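# Place three arriving sleeves onto separate pins, band down

## Task

Three sleeves are going to show up. Fit every one of them over a different pin with its coloured band at the bottom, slide it down until it sits on the table, and release it. A sleeve must not drop onto a pin's rim, and none may be released while it is only perched on a pin's tip; if either happens, lift that sleeve away from the pins, well clear of them, and try again, since one that settles from such a state may count as a failure. Holding any sleeve aloft at the finish means failure. At the end the arm and gripper must hang in free air contacting nothing, particularly during the final second before the settled scene is judged.

## Robot and tools

Robot: one arm with a two-finger parallel gripper. The fingers extend along the gripper's own +x axis and close along its y axis. The reported end_effector_position is the spot between the finger pads, roughly 3 to 4 cm back from the fingertips. The arm's base may sit slightly tilted and can include a mounting block or post, which the controller treats as arm for clearance.

Scene frame: origin on the table surface straight below the arm base; +z up; looking along +x, +y points left. Positions are in metres, orientations are quaternions written w first (qw, qx, qy, qz). All targets are absolute in this frame.

A row is 8 numbers in this order: x, y, z, qw, qx, qy, qz, opening. x, y, z is where the grip point should go; the quaternion is how the gripper should point; opening runs -1 to 1, where +1 is fully open (0.088 m) and the bare fingers touch near -0.80 (going lower changes nothing). Closing from fully open takes at least about 0.5 s. Repeat the wanted quaternion in every row, because the one reported last may have drifted.

Tools:
- execute_actions, argument actions: a list holding at most one item, or empty. Empty list = just read the state (with pictures). An action item is {"rows": [...], "steps": n}: 1 to 15 rows, steps up to 15 (default 15), each step 1/30 s; one row per step, last row reused if steps exceed rows. An action needs at least 6 steps. A wait item is {"steps": n} with n up to 300, counted from the previous result, so your thinking time eats into it. Optional pictures: true adds camera images. A row whose target lies more than 0.6 m from the last reported position along any gripper axis is rejected and nothing is sent.
- move, arguments target (one 8-number row, absolute pose plus opening) and speed (m/s, 0.002 to 0.5, default 0.25; rotation capped at twice that in rad/s). It drives a straight path from the current pose to target over 0.5 to 10 s (cut off at 10 s). The opening is applied at the start. It does not avoid obstacles, and the real gripper can lag, wander or exceed the speed, mainly with the arm stretched out. Its result adds a move: line with how it ended (done, off_target, moving, held, fault) and which limits applied, plus the distance left to target. limits=paced: the pose was clipped; limits=held: some steps were blocked, after which the arm may suddenly move fast.
- wait, argument seconds (0 to 10): lets the simulation run without new commands.
- zoom_image, arguments camera (cam_head_left, cam_head_right, cam_high, cam_low, cam_wrist) and region [x0, y0, x1, y1] in pixels, top-left origin, at most 504 by 504, on that camera's most recent image.
- show_instructions: no arguments; shows the reference image pages.
- finished_scene, argument scene (the current scene's number): ends and grades the scene, cannot be undone. Sending a reply with no tool call also ends everything.

Control behaviour: each control step, the commanded pose is limited to within 70 mm and 16 degrees of the measured pose, then joints are driven by damped inverse kinematics, favouring position over orientation. After an action ends, the arm only continues to the last clipped pose, so far targets need several actions; check the pose each time. Joint friction can leave the gripper short or tilted and can swallow tiny moves; correct tilt when seen. The printed position may be off, more at long reach.

Timing: the last 6 steps of every action are held back and run while you reply; the simulation keeps going during your reply time. Only a result with nothing held back shows a Hand target line.

Result lines: the state gives pose and linear/angular velocities. Joint positions and Joint velocities list waist, shoulder, elbow, wrist pitch, wrist yaw, wrist roll (rad), then finger-pad gap (m). Ranges: waist -3.054 to 3.054, shoulder 0.000 to 3.142, elbow 0.000 to 2.356, wrist pitch -1.571 to 1.571, wrist yaw -1.571 to 1.571, wrist roll -3.142 to 3.142. grip_measured is the actual opening on the command scale; to hold something, command clearly below it (lower means a firmer squeeze, up to about 34 N per pad). Readings may be off by about 1 mm. "pose unreachable" means the clearance check altered or stopped the command; HELD marks steps where that happened. Joint torques are total drive outputs with offsets and noise. MOTOR HOT appears from 50 °C; at 95 °C an OVER-TEMPERATURE FAULT holds the arm, and if cooling fails the arm loses power and goes limp, so avoid long loaded holds.

Avoid: contact torque reaching a load limit (waist 17.4, shoulder 21.6, elbow 21.5, wrist pitch 5.67, wrist yaw 5.65, wrist roll 5.3 N m, held weight included) causes a 10 s stop. Fast moves hit harder and targets set deep past contact press harder; a fast close can squeeze too hard. Do not drop, slam or knock anything, and never push items off the table. Loose objects may occasionally get nudged by outside forces.

Each tool is called after "Request:" as name(argument=value, ...), one argument or row to a line, values as JSON.

Reference images:

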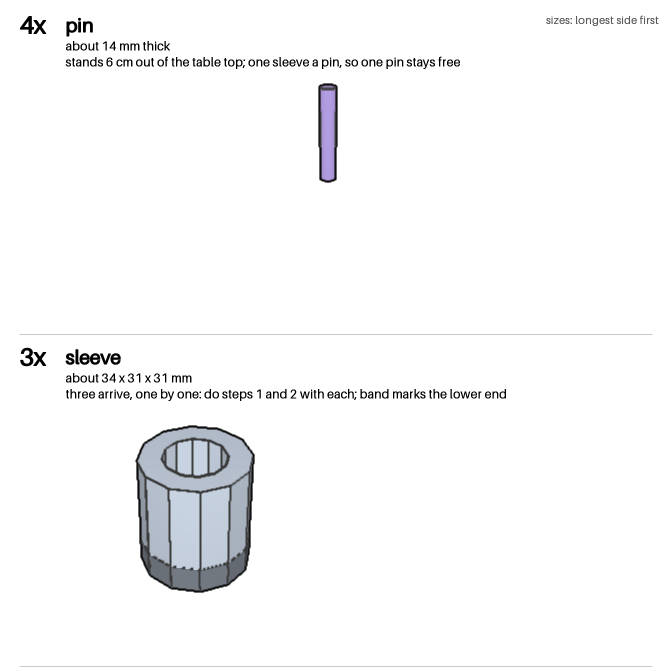

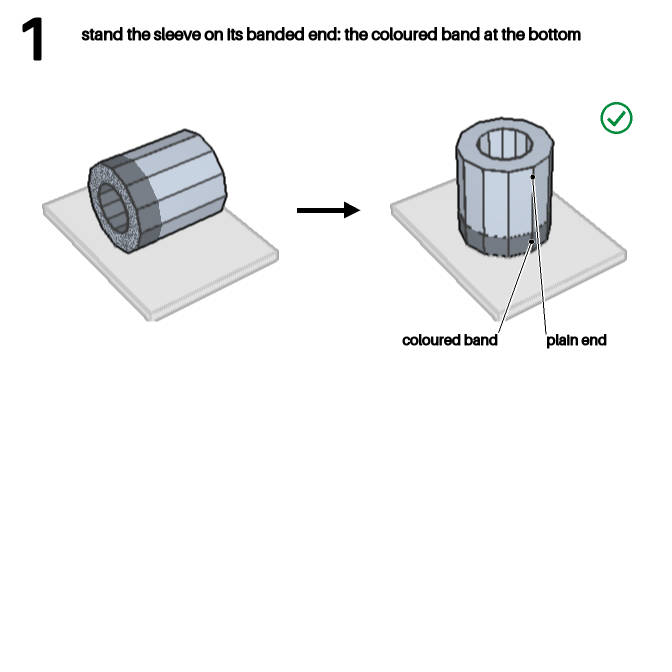

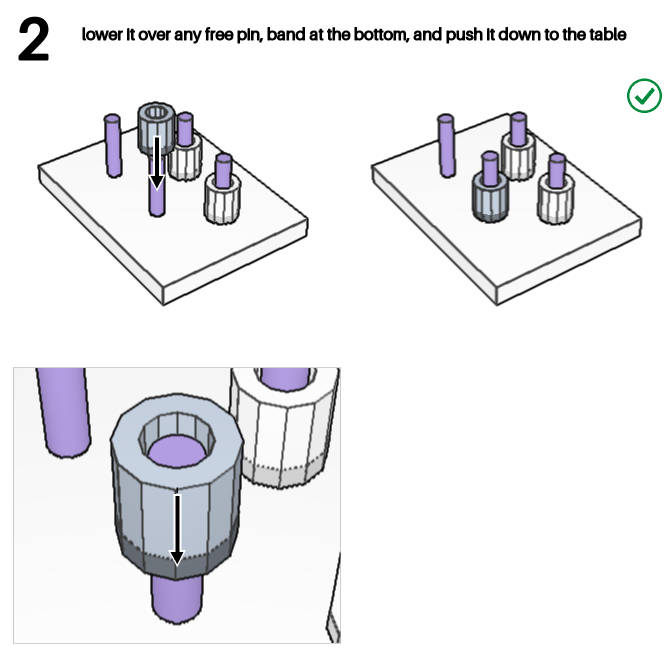

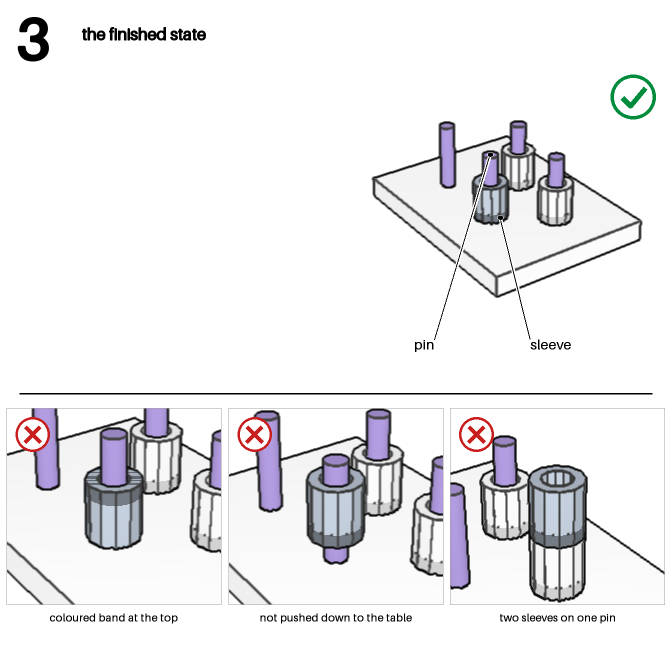

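## Session

Request:
execute_actions(
  actions=[],
)

Scene clock: 0.00 s of 4600.00 s.
end_effector_position=(+0.1449, -0.1959, +0.2824) grip_measured=+0.838 end_effector_quat_wxyz=(+0.591, -0.481, +0.379, +0.525) end_effector_velocity=(-0.002, +0.006, +0.000) end_effector_angular_velocity=(+0.026, +0.003, +0.003)
Joint positions: [-0.97   1.679  1.048 -1.131 -0.284 -2.748  0.08 ]
Joint velocities: [-0.002 -0.002 -0.007 -0.022 -0.007 -0.007 -0.   ]
Joint torques (N m, as the arm reports them, + toward a larger angle): no reading
Motor temperatures (°C, as the motors report them): [24 23 23 24 23 24]
Heat: hottest waist 24 °C (+0.0 °C/min).
Hand target: +0.145, -0.196, +0.282; +0.591, -0.482, +0.379, +0.525

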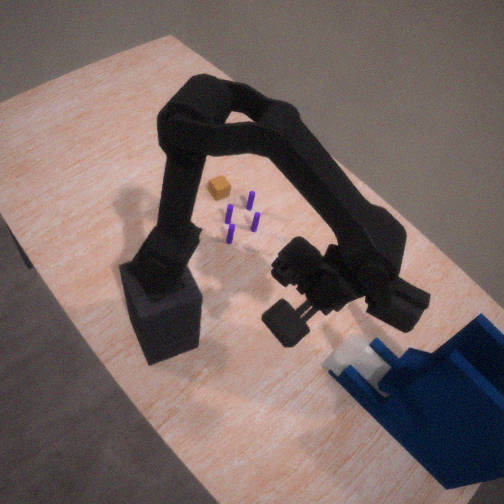

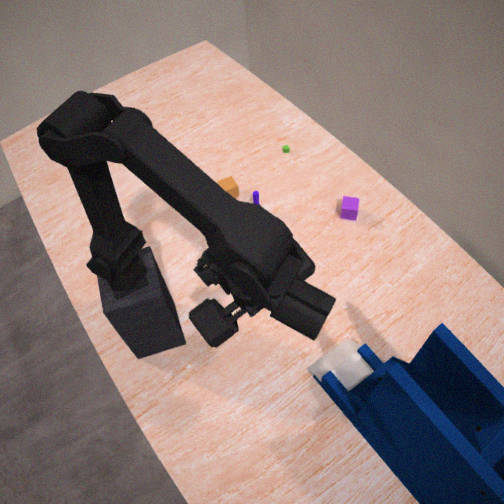

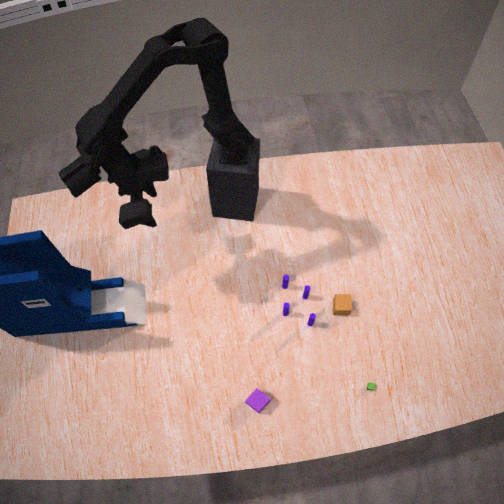

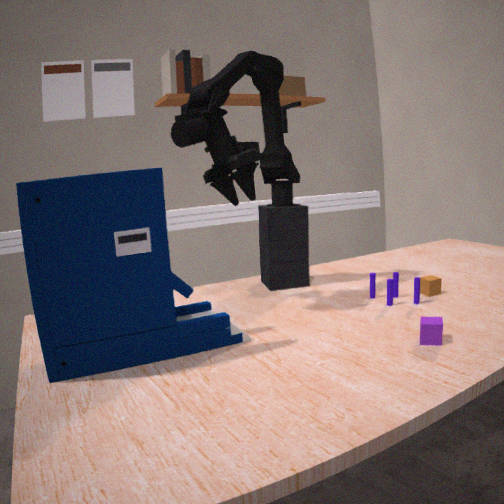

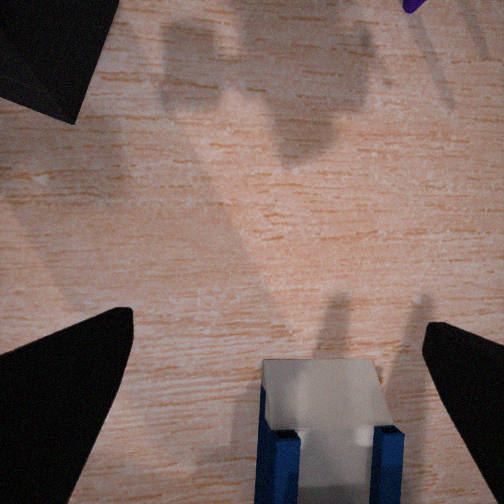

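Request:
move(
  target=[0.2,0.1,0.25,0.7071,0,0.7071,0,1],
  speed=0.3,
)

Scene clock: 3.70 s of 4600.00 s.
end_effector_position=(+0.1971, +0.0983, +0.2485) grip_measured=+1.000 end_effector_quat_wxyz=(+0.709, +0.001, +0.706, +0.004) end_effector_velocity=(+0.000, +0.001, +0.001) end_effector_angular_velocity=(-0.008, -0.001, -0.015)
Joint positions: [ 0.582  1.44   0.752 -0.853 -0.03   0.435  0.088]
Joint velocities: [ 0.007  0.002  0.007 -0.007  0.007  0.022  0.   ]
Joint torques (N m, as the arm reports them, + toward a larger angle): [ 0.16 -3.27  7.18  0.04  0.15  0.2 ]
Motor temperatures (°C, as the motors report them): [24 24 24 24 23 24]
Heat: hottest waist 24 °C (+0.0 °C/min).
Hand target: +0.200, +0.100, +0.250; +0.711, +0.002, +0.704, +0.001
Off the commanded pose: 0.004 m, 1 deg.
Kept back: nothing.
move: done

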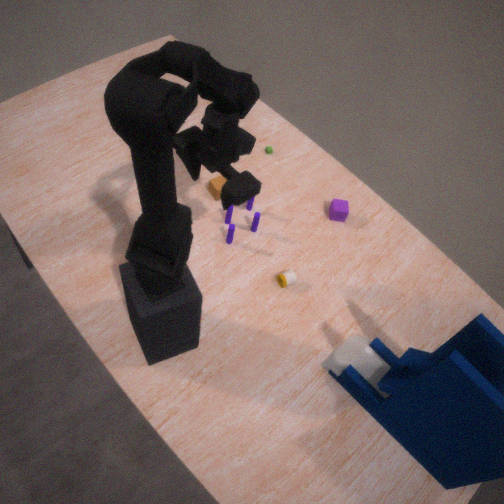

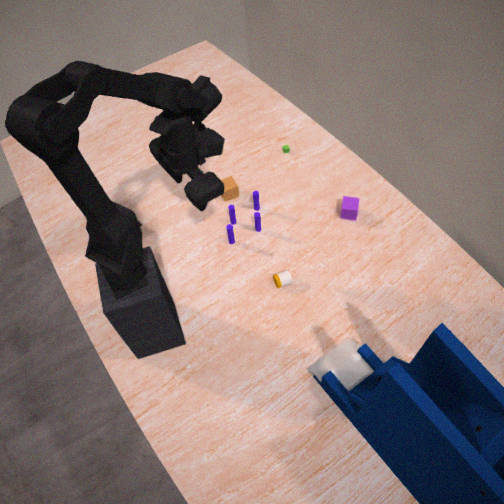

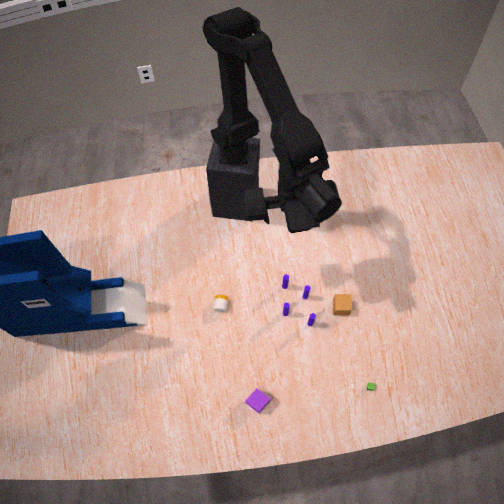

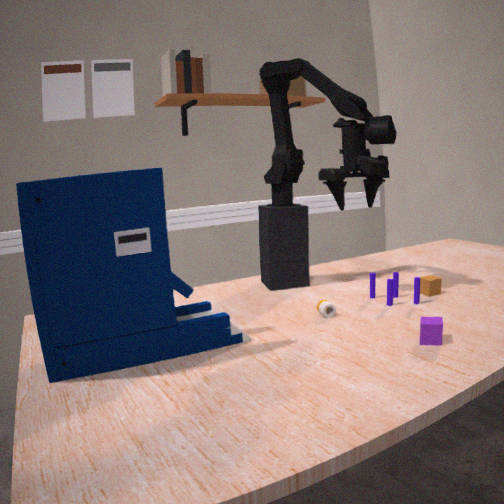

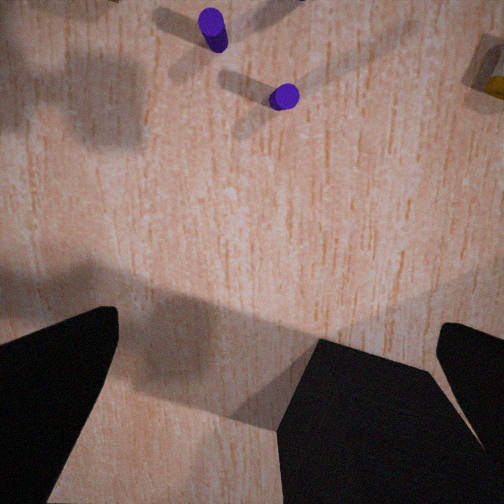

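Request:
move(
  target=[0.24,-0.05,0.16,0.7071,0,0.7071,0,1],
)

Scene clock: 6.33 s of 4600.00 s.
end_effector_position=(+0.2368, -0.0487, +0.1602) grip_measured=+1.000 end_effector_quat_wxyz=(+0.703, -0.001, +0.711, -0.003) end_effector_velocity=(+0.000, +0.003, -0.002) end_effector_angular_velocity=(+0.022, -0.002, +0.019)
Joint positions: [-0.067  1.819  0.688 -0.447 -0.027 -0.208  0.088]
Joint velocities: [-0.002  0.007 -0.002  0.007 -0.022 -0.022  0.   ]
Joint torques (N m, as the arm reports them, + toward a larger angle): [-0.52 -4.28  5.65  0.44 -0.12 -0.21]
Motor temperatures (°C, as the motors report them): [24 24 24 24 23 24]
Heat: hottest waist 24 °C (+0.0 °C/min).
Hand target: +0.240, -0.050, +0.160; +0.706, -0.001, +0.708, -0.001
Off the commanded pose: 0.003 m, 1 deg.
Kept back: nothing.
move: done

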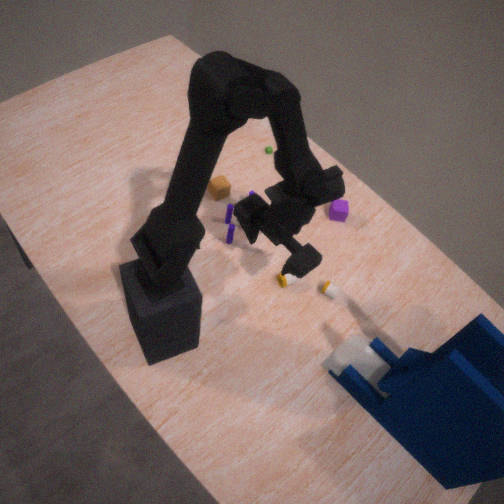

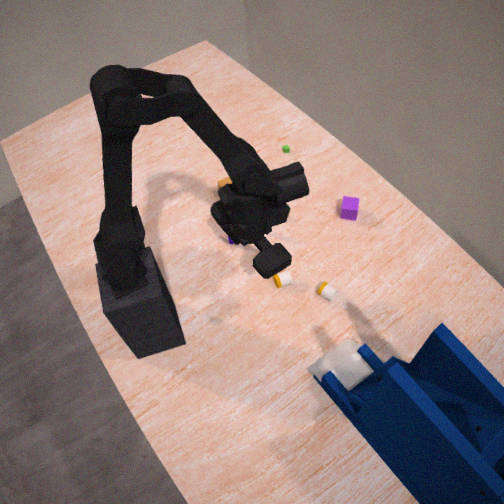

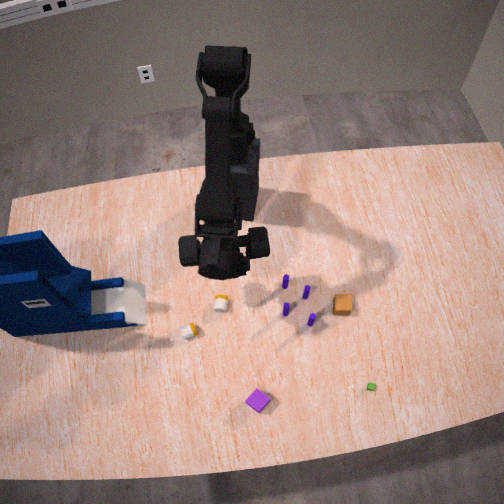

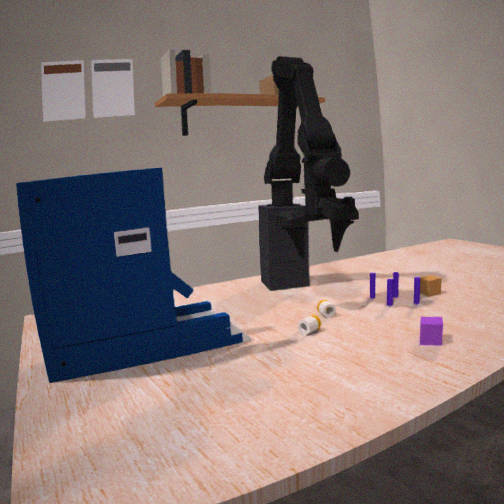

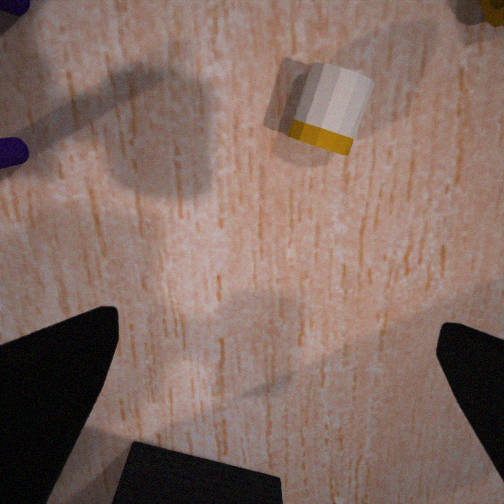

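Request:
move(
  target=[0.292,-0.081,0.10,0.701,0.0923,0.701,-0.0923,1],
)

Scene clock: 7.87 s of 4600.00 s.
end_effector_position=(+0.2897, -0.0796, +0.1014) grip_measured=+1.000 end_effector_quat_wxyz=(+0.700, +0.087, +0.703, -0.090) end_effector_velocity=(+0.003, -0.001, -0.001) end_effector_angular_velocity=(+0.005, -0.009, +0.005)
Joint positions: [-0.126  2.18   0.912 -0.306 -0.03  -0.019  0.088]
Joint velocities: [-0.002  0.007  0.007  0.007 -0.007 -0.007  0.   ]
Joint torques (N m, as the arm reports them, + toward a larger angle): [-0.62 -5.78  4.94  0.44 -0.14  0.2 ]
Motor temperatures (°C, as the motors report them): [24 24 24 24 23 24]
Heat: hottest waist 24 °C (+0.0 °C/min).
Hand target: +0.292, -0.081, +0.100; +0.701, +0.092, +0.701, -0.092
Off the commanded pose: 0.003 m, 1 deg.
Kept back: nothing.
move: done

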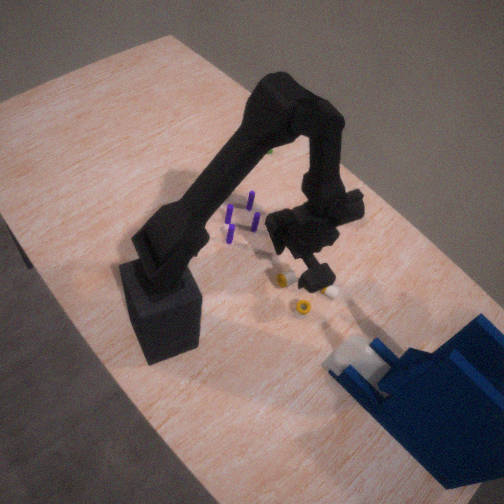

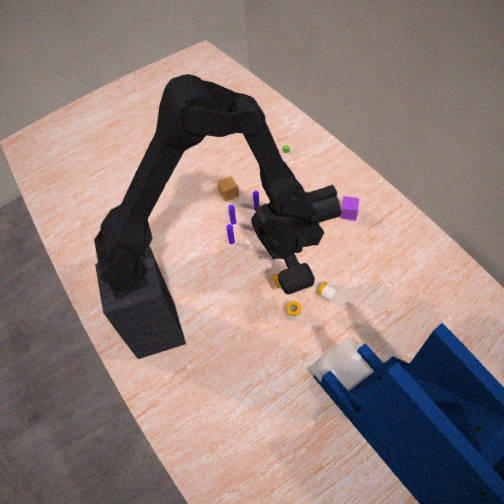

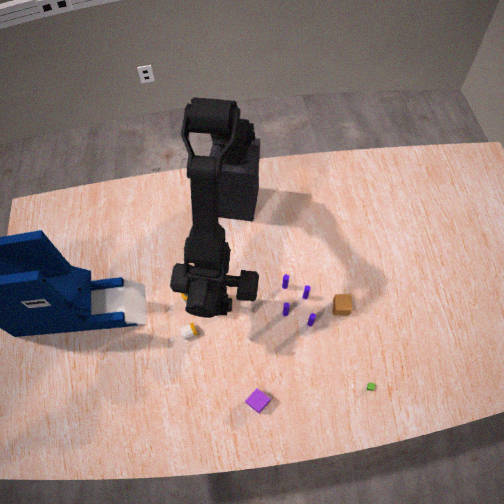

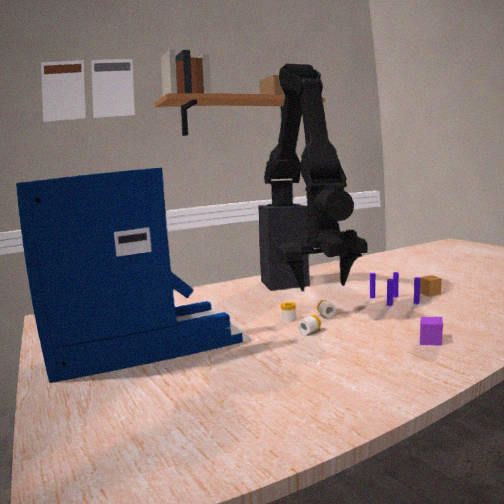

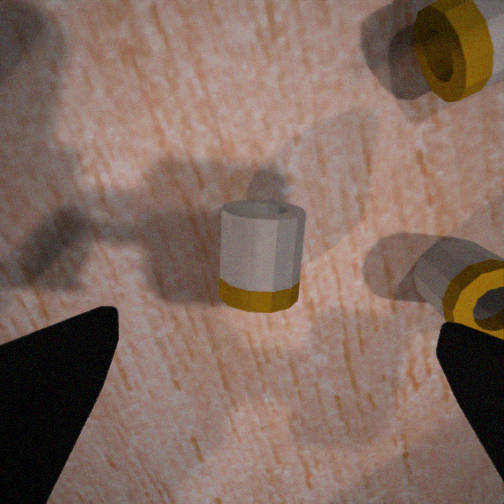

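Request:
move(
  target=[0.305,-0.081,0.085,0.4577,0.1158,0.8794,-0.0603,0.35],
)

Request:
move(
  target=[0.305,-0.081,0.040,0.4577,0.1158,0.8794,-0.0603,0.35],
  speed=0.08,
)

Scene clock: 9.93 s of 4600.00 s.
end_effector_position=(+0.3046, -0.0818, +0.0869) grip_measured=+0.350 end_effector_quat_wxyz=(+0.461, +0.117, +0.878, -0.061) end_effector_velocity=(+0.003, -0.000, +0.001) end_effector_angular_velocity=(+0.004, +0.006, -0.013)
Joint positions: [-0.119  2.67   1.678 -1.183 -0.03  -0.019  0.056]
Joint velocities: [-0.002  0.012  0.027 -0.022 -0.007  0.007 -0.   ]
Joint torques (N m, as the arm reports them, + toward a larger angle): [-0.07 -7.77  5.01 -1.27  0.01 -0.09]
Motor temperatures (°C, as the motors report them): [24 24 24 24 23 24]
Heat: hottest waist 24 °C (+0.0 °C/min).
Hand target: +0.305, -0.081, +0.085; +0.458, +0.115, +0.879, -0.059
Off the commanded pose: 0.002 m, 0 deg.
Kept back: nothing.
move: done

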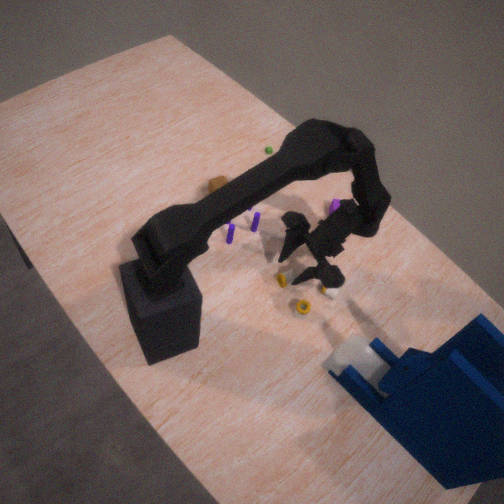

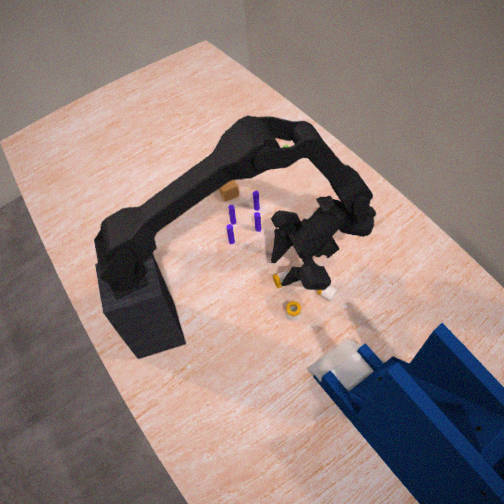

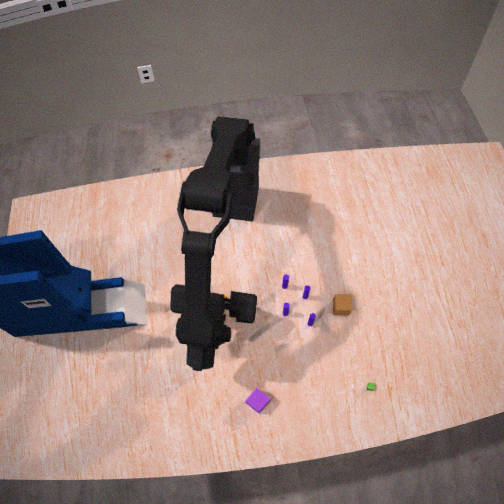

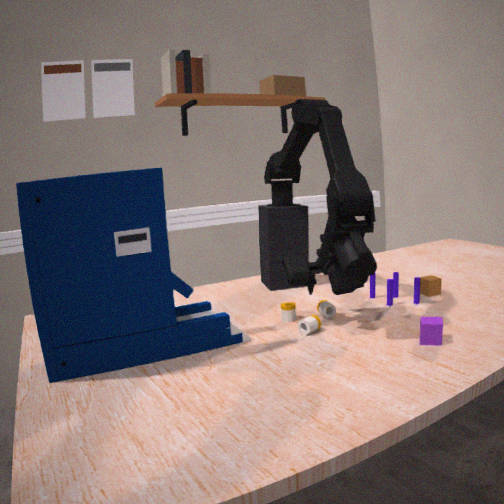

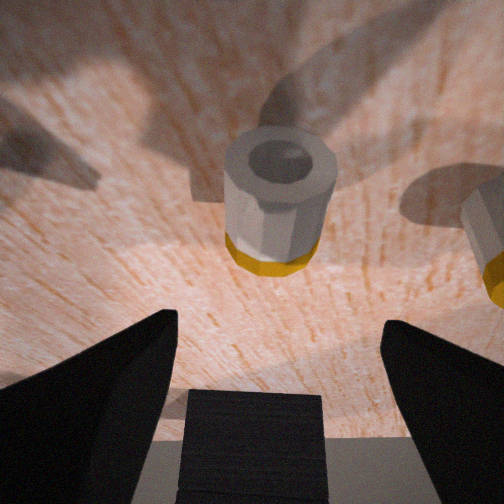

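Scene clock: 11.00 s of 4600.00 s.
end_effector_position=(+0.3043, -0.0821, +0.0428) grip_measured=+0.350 end_effector_quat_wxyz=(+0.458, +0.115, +0.880, -0.060) end_effector_velocity=(-0.002, -0.001, +0.002) end_effector_angular_velocity=(-0.008, +0.010, -0.004)
Joint positions: [-0.115  2.803  1.739 -1.117 -0.03  -0.019  0.056]
Joint velocities: [-0.002 -0.002 -0.002 -0.007  0.007  0.007 -0.   ]
Joint torques (N m, as the arm reports them, + toward a larger angle): [-0.08 -7.81  4.67 -0.85 -0.07  0.11]
Motor temperatures (°C, as the motors report them): [24 25 24 24 23 24]
Heat: hottest shoulder 25 °C (+5.5 °C/min).
Hand target: +0.305, -0.081, +0.040; +0.458, +0.116, +0.879, -0.060
Off the commanded pose: 0.003 m, 0 deg.
Kept back: nothing.
move: done

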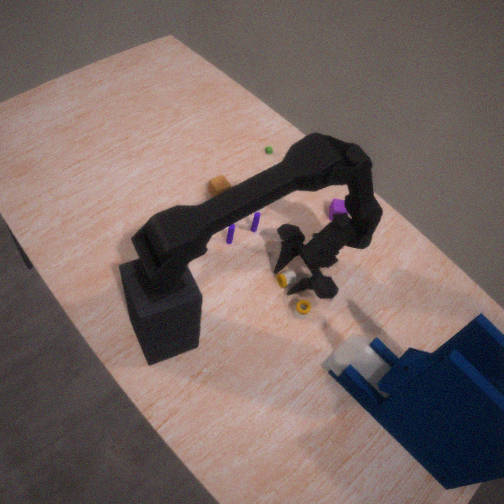

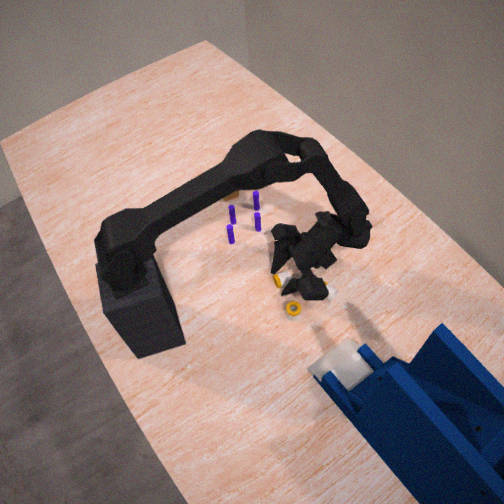

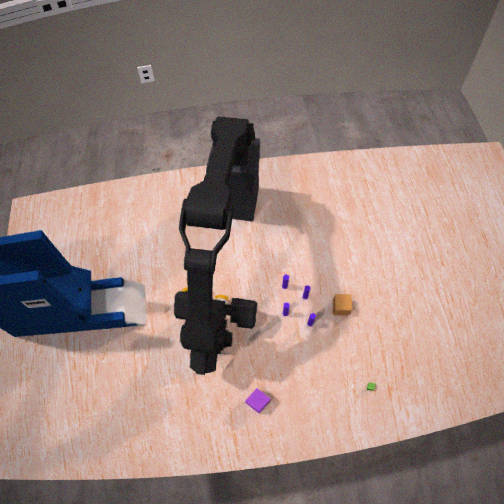

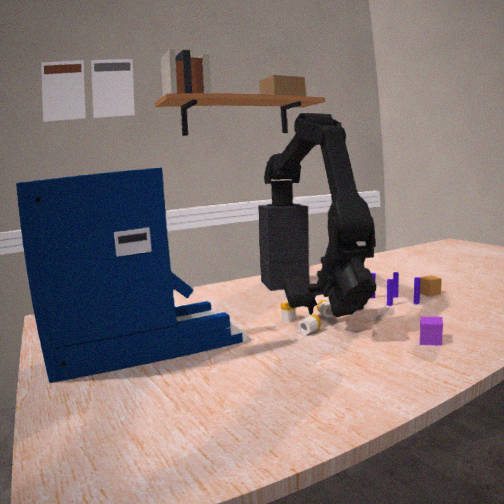

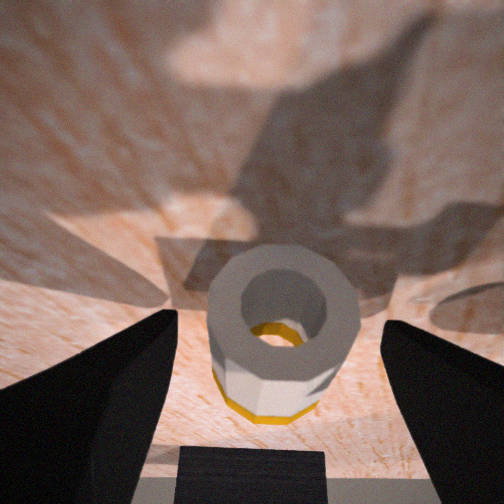

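Request:
move(
  target=[0.305,-0.081,0.039,0.4577,0.1158,0.8794,-0.0603,-0.45],
  speed=0.05,
)

Request:
move(
  target=[0.305,-0.081,0.14,0.4577,0.1158,0.8794,-0.0603,-0.45],
  speed=0.15,
)

Scene clock: 11.97 s of 4600.00 s.
end_effector_position=(+0.3041, -0.0821, +0.0423) grip_measured=-0.189 end_effector_quat_wxyz=(+0.457, +0.115, +0.880, -0.060) end_effector_velocity=(-0.002, -0.001, +0.002) end_effector_angular_velocity=(+0.012, +0.004, -0.006)
Joint positions: [-0.115  2.804  1.739 -1.117 -0.03  -0.019  0.03 ]
Joint velocities: [-0.007 -0.002 -0.002 -0.007 -0.007 -0.007 -0.   ]
Joint torques (N m, as the arm reports them, + toward a larger angle): [-0.09 -7.66  4.76 -0.69 -0.07  0.09]
Motor temperatures (°C, as the motors report them): [24 25 24 24 23 24]
Heat: hottest shoulder 25 °C (+5.0 °C/min).
Hand target: +0.305, -0.081, +0.039; +0.458, +0.116, +0.879, -0.060
Off the commanded pose: 0.004 m, 0 deg.
Kept back: nothing.
move: done

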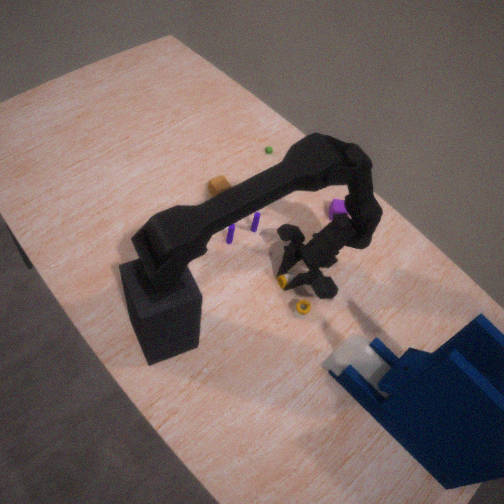

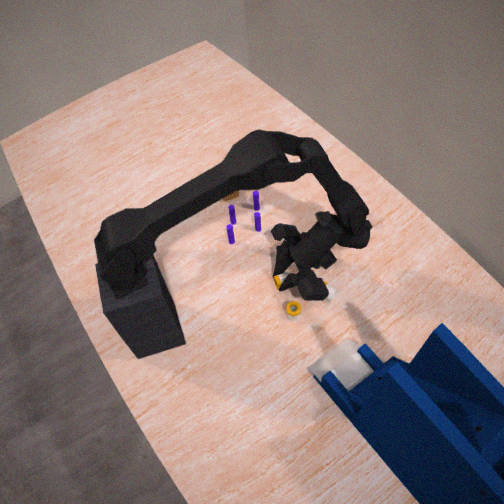

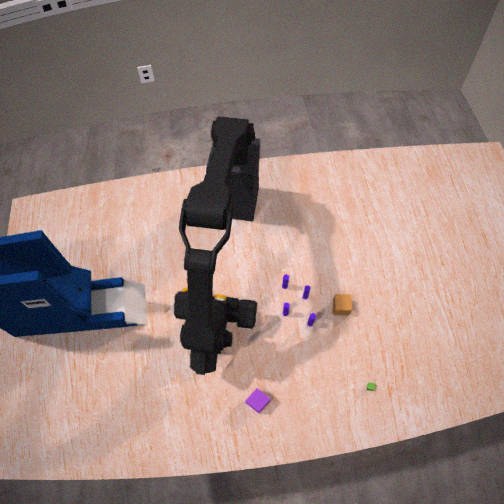

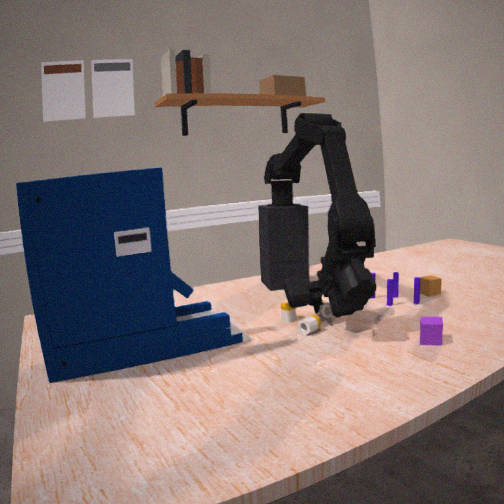

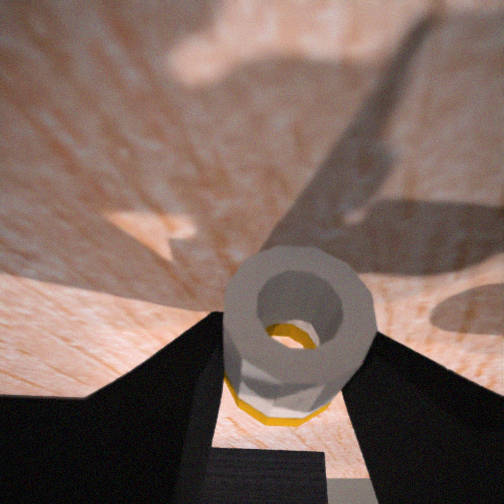

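Scene clock: 13.10 s of 4600.00 s.
end_effector_position=(+0.3048, -0.0795, +0.1349) grip_measured=-0.189 end_effector_quat_wxyz=(+0.455, +0.116, +0.881, -0.060) end_effector_velocity=(+0.003, -0.003, +0.001) end_effector_angular_velocity=(+0.002, -0.018, +0.020)
Joint positions: [-0.117  2.555  1.668 -1.3   -0.03  -0.019  0.03 ]
Joint velocities: [-0.002 -0.007  0.002  0.007  0.007 -0.022 -0.   ]
Joint torques (N m, as the arm reports them, + toward a larger angle): [ -0.68 -10.13   3.96  -1.31   0.09  -0.1 ]
Motor temperatures (°C, as the motors report them): [24 25 24 24 23 24]
Heat: hottest shoulder 25 °C (+4.6 °C/min).
Hand target: +0.305, -0.081, +0.140; +0.458, +0.116, +0.879, -0.060
Off the commanded pose: 0.005 m, 0 deg.
Kept back: nothing.
move: done

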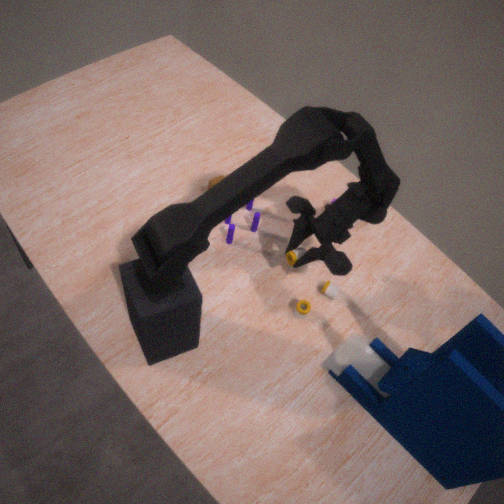

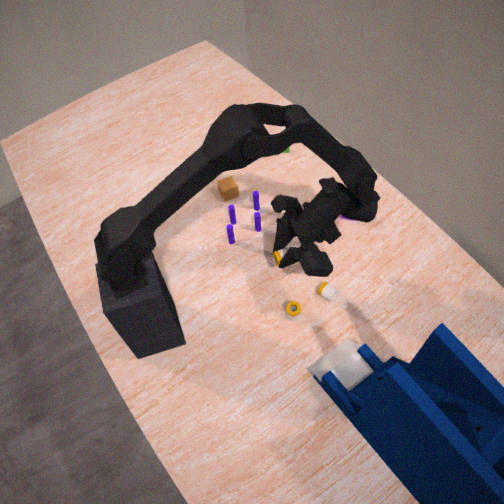

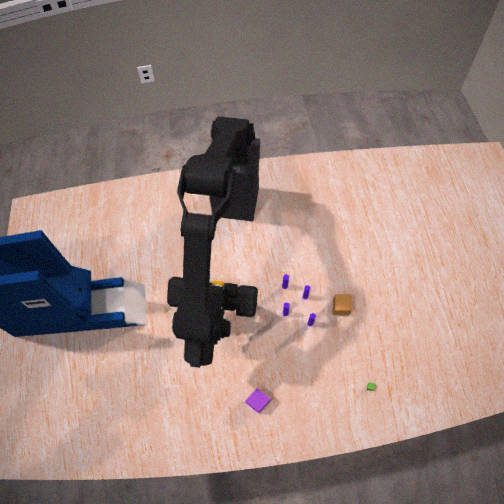

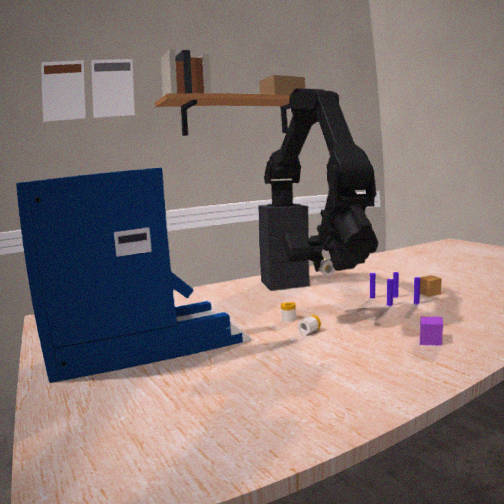

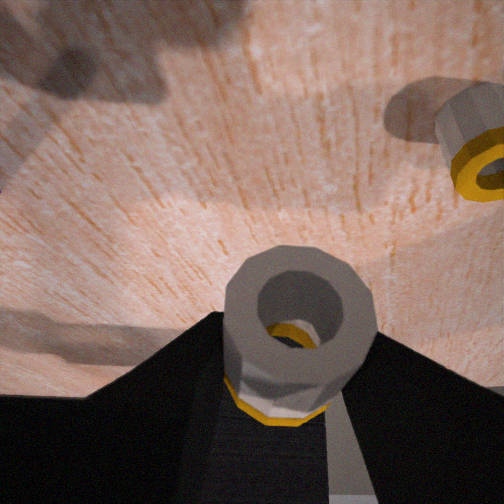

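Request:
move(
  target=[0.34,-0.03,0.10,0.9515,0.0133,0.3046,-0.0415,-0.45],
  speed=0.3,
)

Request:
move(
  target=[0.34,-0.03,0.045,0.9515,0.0133,0.3046,-0.0415,-0.45],
  speed=0.08,
)

Request:
zoom_image(
  camera="cam_low",
  region=[280,240,440,360],
)

Scene clock: 16.87 s of 4600.00 s.
end_effector_position=(+0.3409, -0.0302, +0.1013) grip_measured=-0.188 end_effector_quat_wxyz=(+0.951, +0.013, +0.304, -0.044) end_effector_velocity=(-0.001, +0.000, -0.001) end_effector_angular_velocity=(-0.015, -0.011, +0.017)
Joint positions: [ 0.063  2.529  0.431  1.487 -0.01   0.031  0.03 ]
Joint velocities: [-0.002  0.022 -0.002  0.037 -0.007 -0.022 -0.   ]
Joint torques (N m, as the arm reports them, + toward a larger angle): [ 0.08 -4.93  1.32  2.08  0.16  0.19]
Motor temperatures (°C, as the motors report them): [24 26 24 24 23 24]
Heat: hottest shoulder 26 °C (+7.1 °C/min).
Hand target: +0.340, -0.030, +0.100; +0.951, +0.015, +0.304, -0.046
Off the commanded pose: 0.002 m, 0 deg.
Kept back: nothing.
move: done

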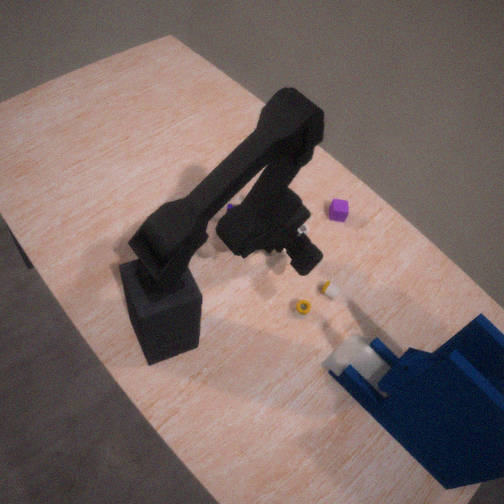

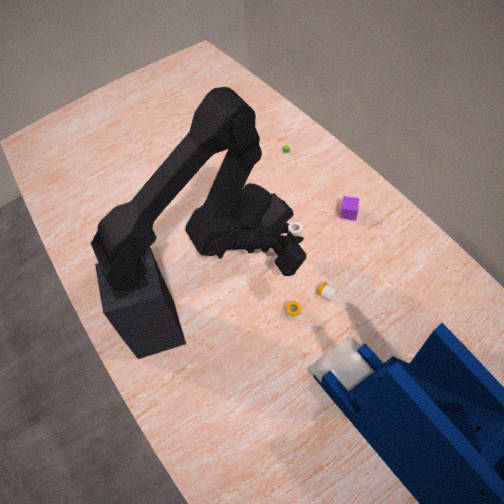

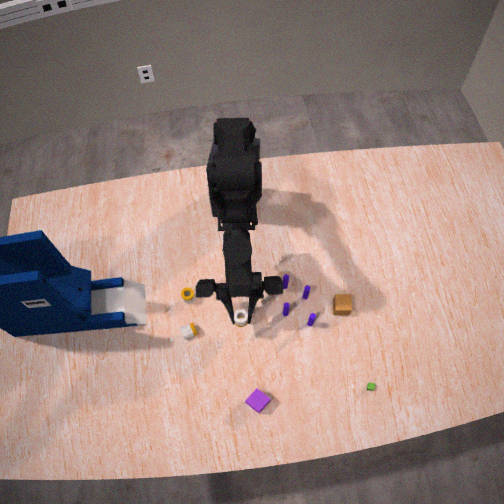

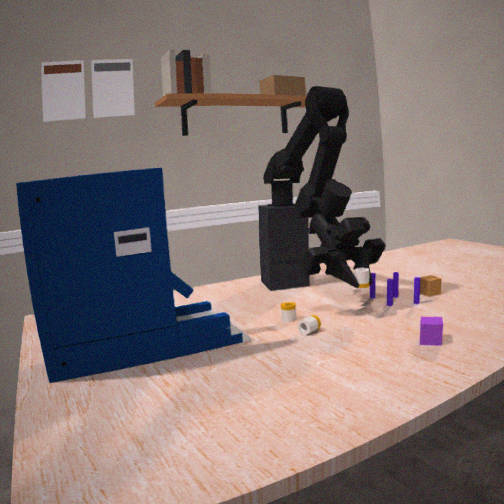

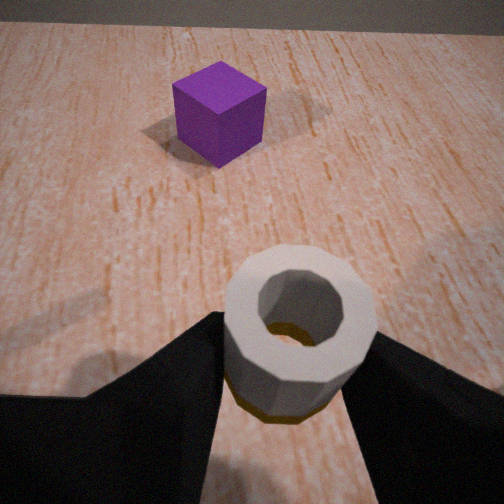

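Scene clock: 18.00 s of 4600.00 s.
end_effector_position=(+0.3401, -0.0313, +0.0465) grip_measured=-0.189 end_effector_quat_wxyz=(+0.946, +0.013, +0.320, -0.043) end_effector_velocity=(+0.003, -0.001, -0.002) end_effector_angular_velocity=(-0.010, -0.002, +0.001)
Joint positions: [ 0.064  2.781  0.568  1.567 -0.01   0.031  0.03 ]
Joint velocities: [ 0.002  0.007  0.017 -0.007  0.007 -0.007 -0.   ]
Joint torques (N m, as the arm reports them, + toward a larger angle): [ 0.05 -5.1   1.24  2.03 -0.01  0.06]
Motor temperatures (°C, as the motors report them): [24 26 24 25 23 24]
Heat: hottest shoulder 26 °C (+6.7 °C/min).
Hand target: +0.340, -0.030, +0.045; +0.947, +0.014, +0.320, -0.042
Off the commanded pose: 0.002 m, 2 deg.
joint sent to its limit — the command would take joint 4 (wrist pitch) past its upper limit, so that joint was sent only as far as its limit.
Kept back: nothing.
move: done

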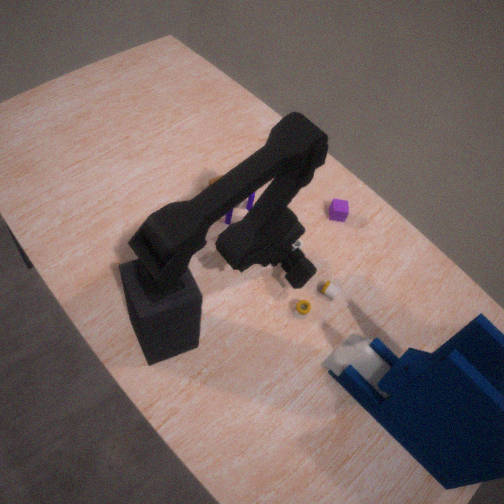

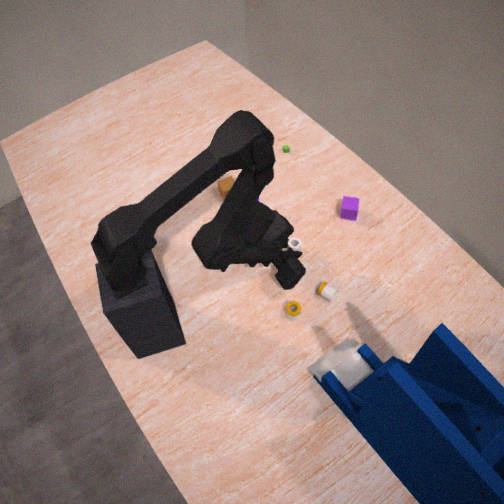

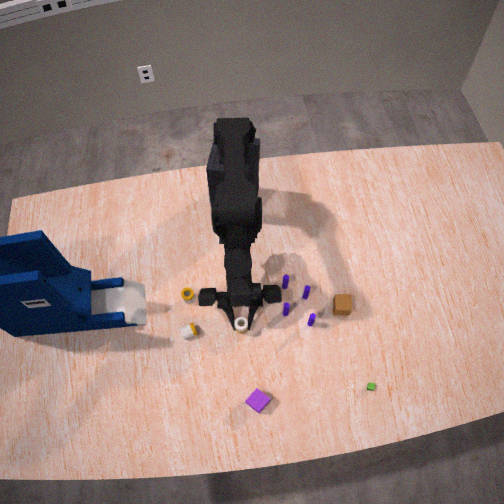

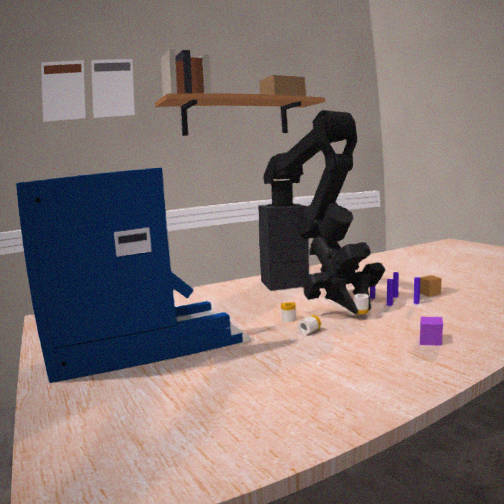

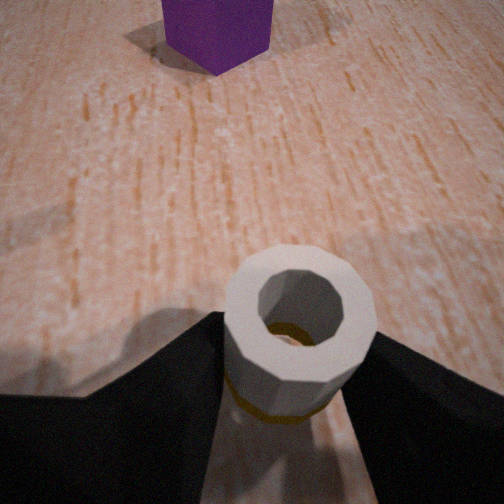

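Region (280, 240, 440, 360) of cam_low's 504x504 image, scaled by 3.150, with more detail than that image has; it fills the top 378 rows of this view, and the rest is white.

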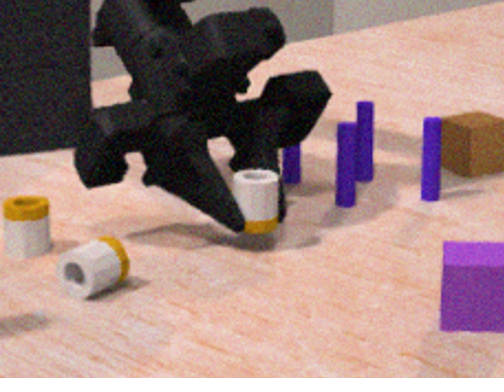

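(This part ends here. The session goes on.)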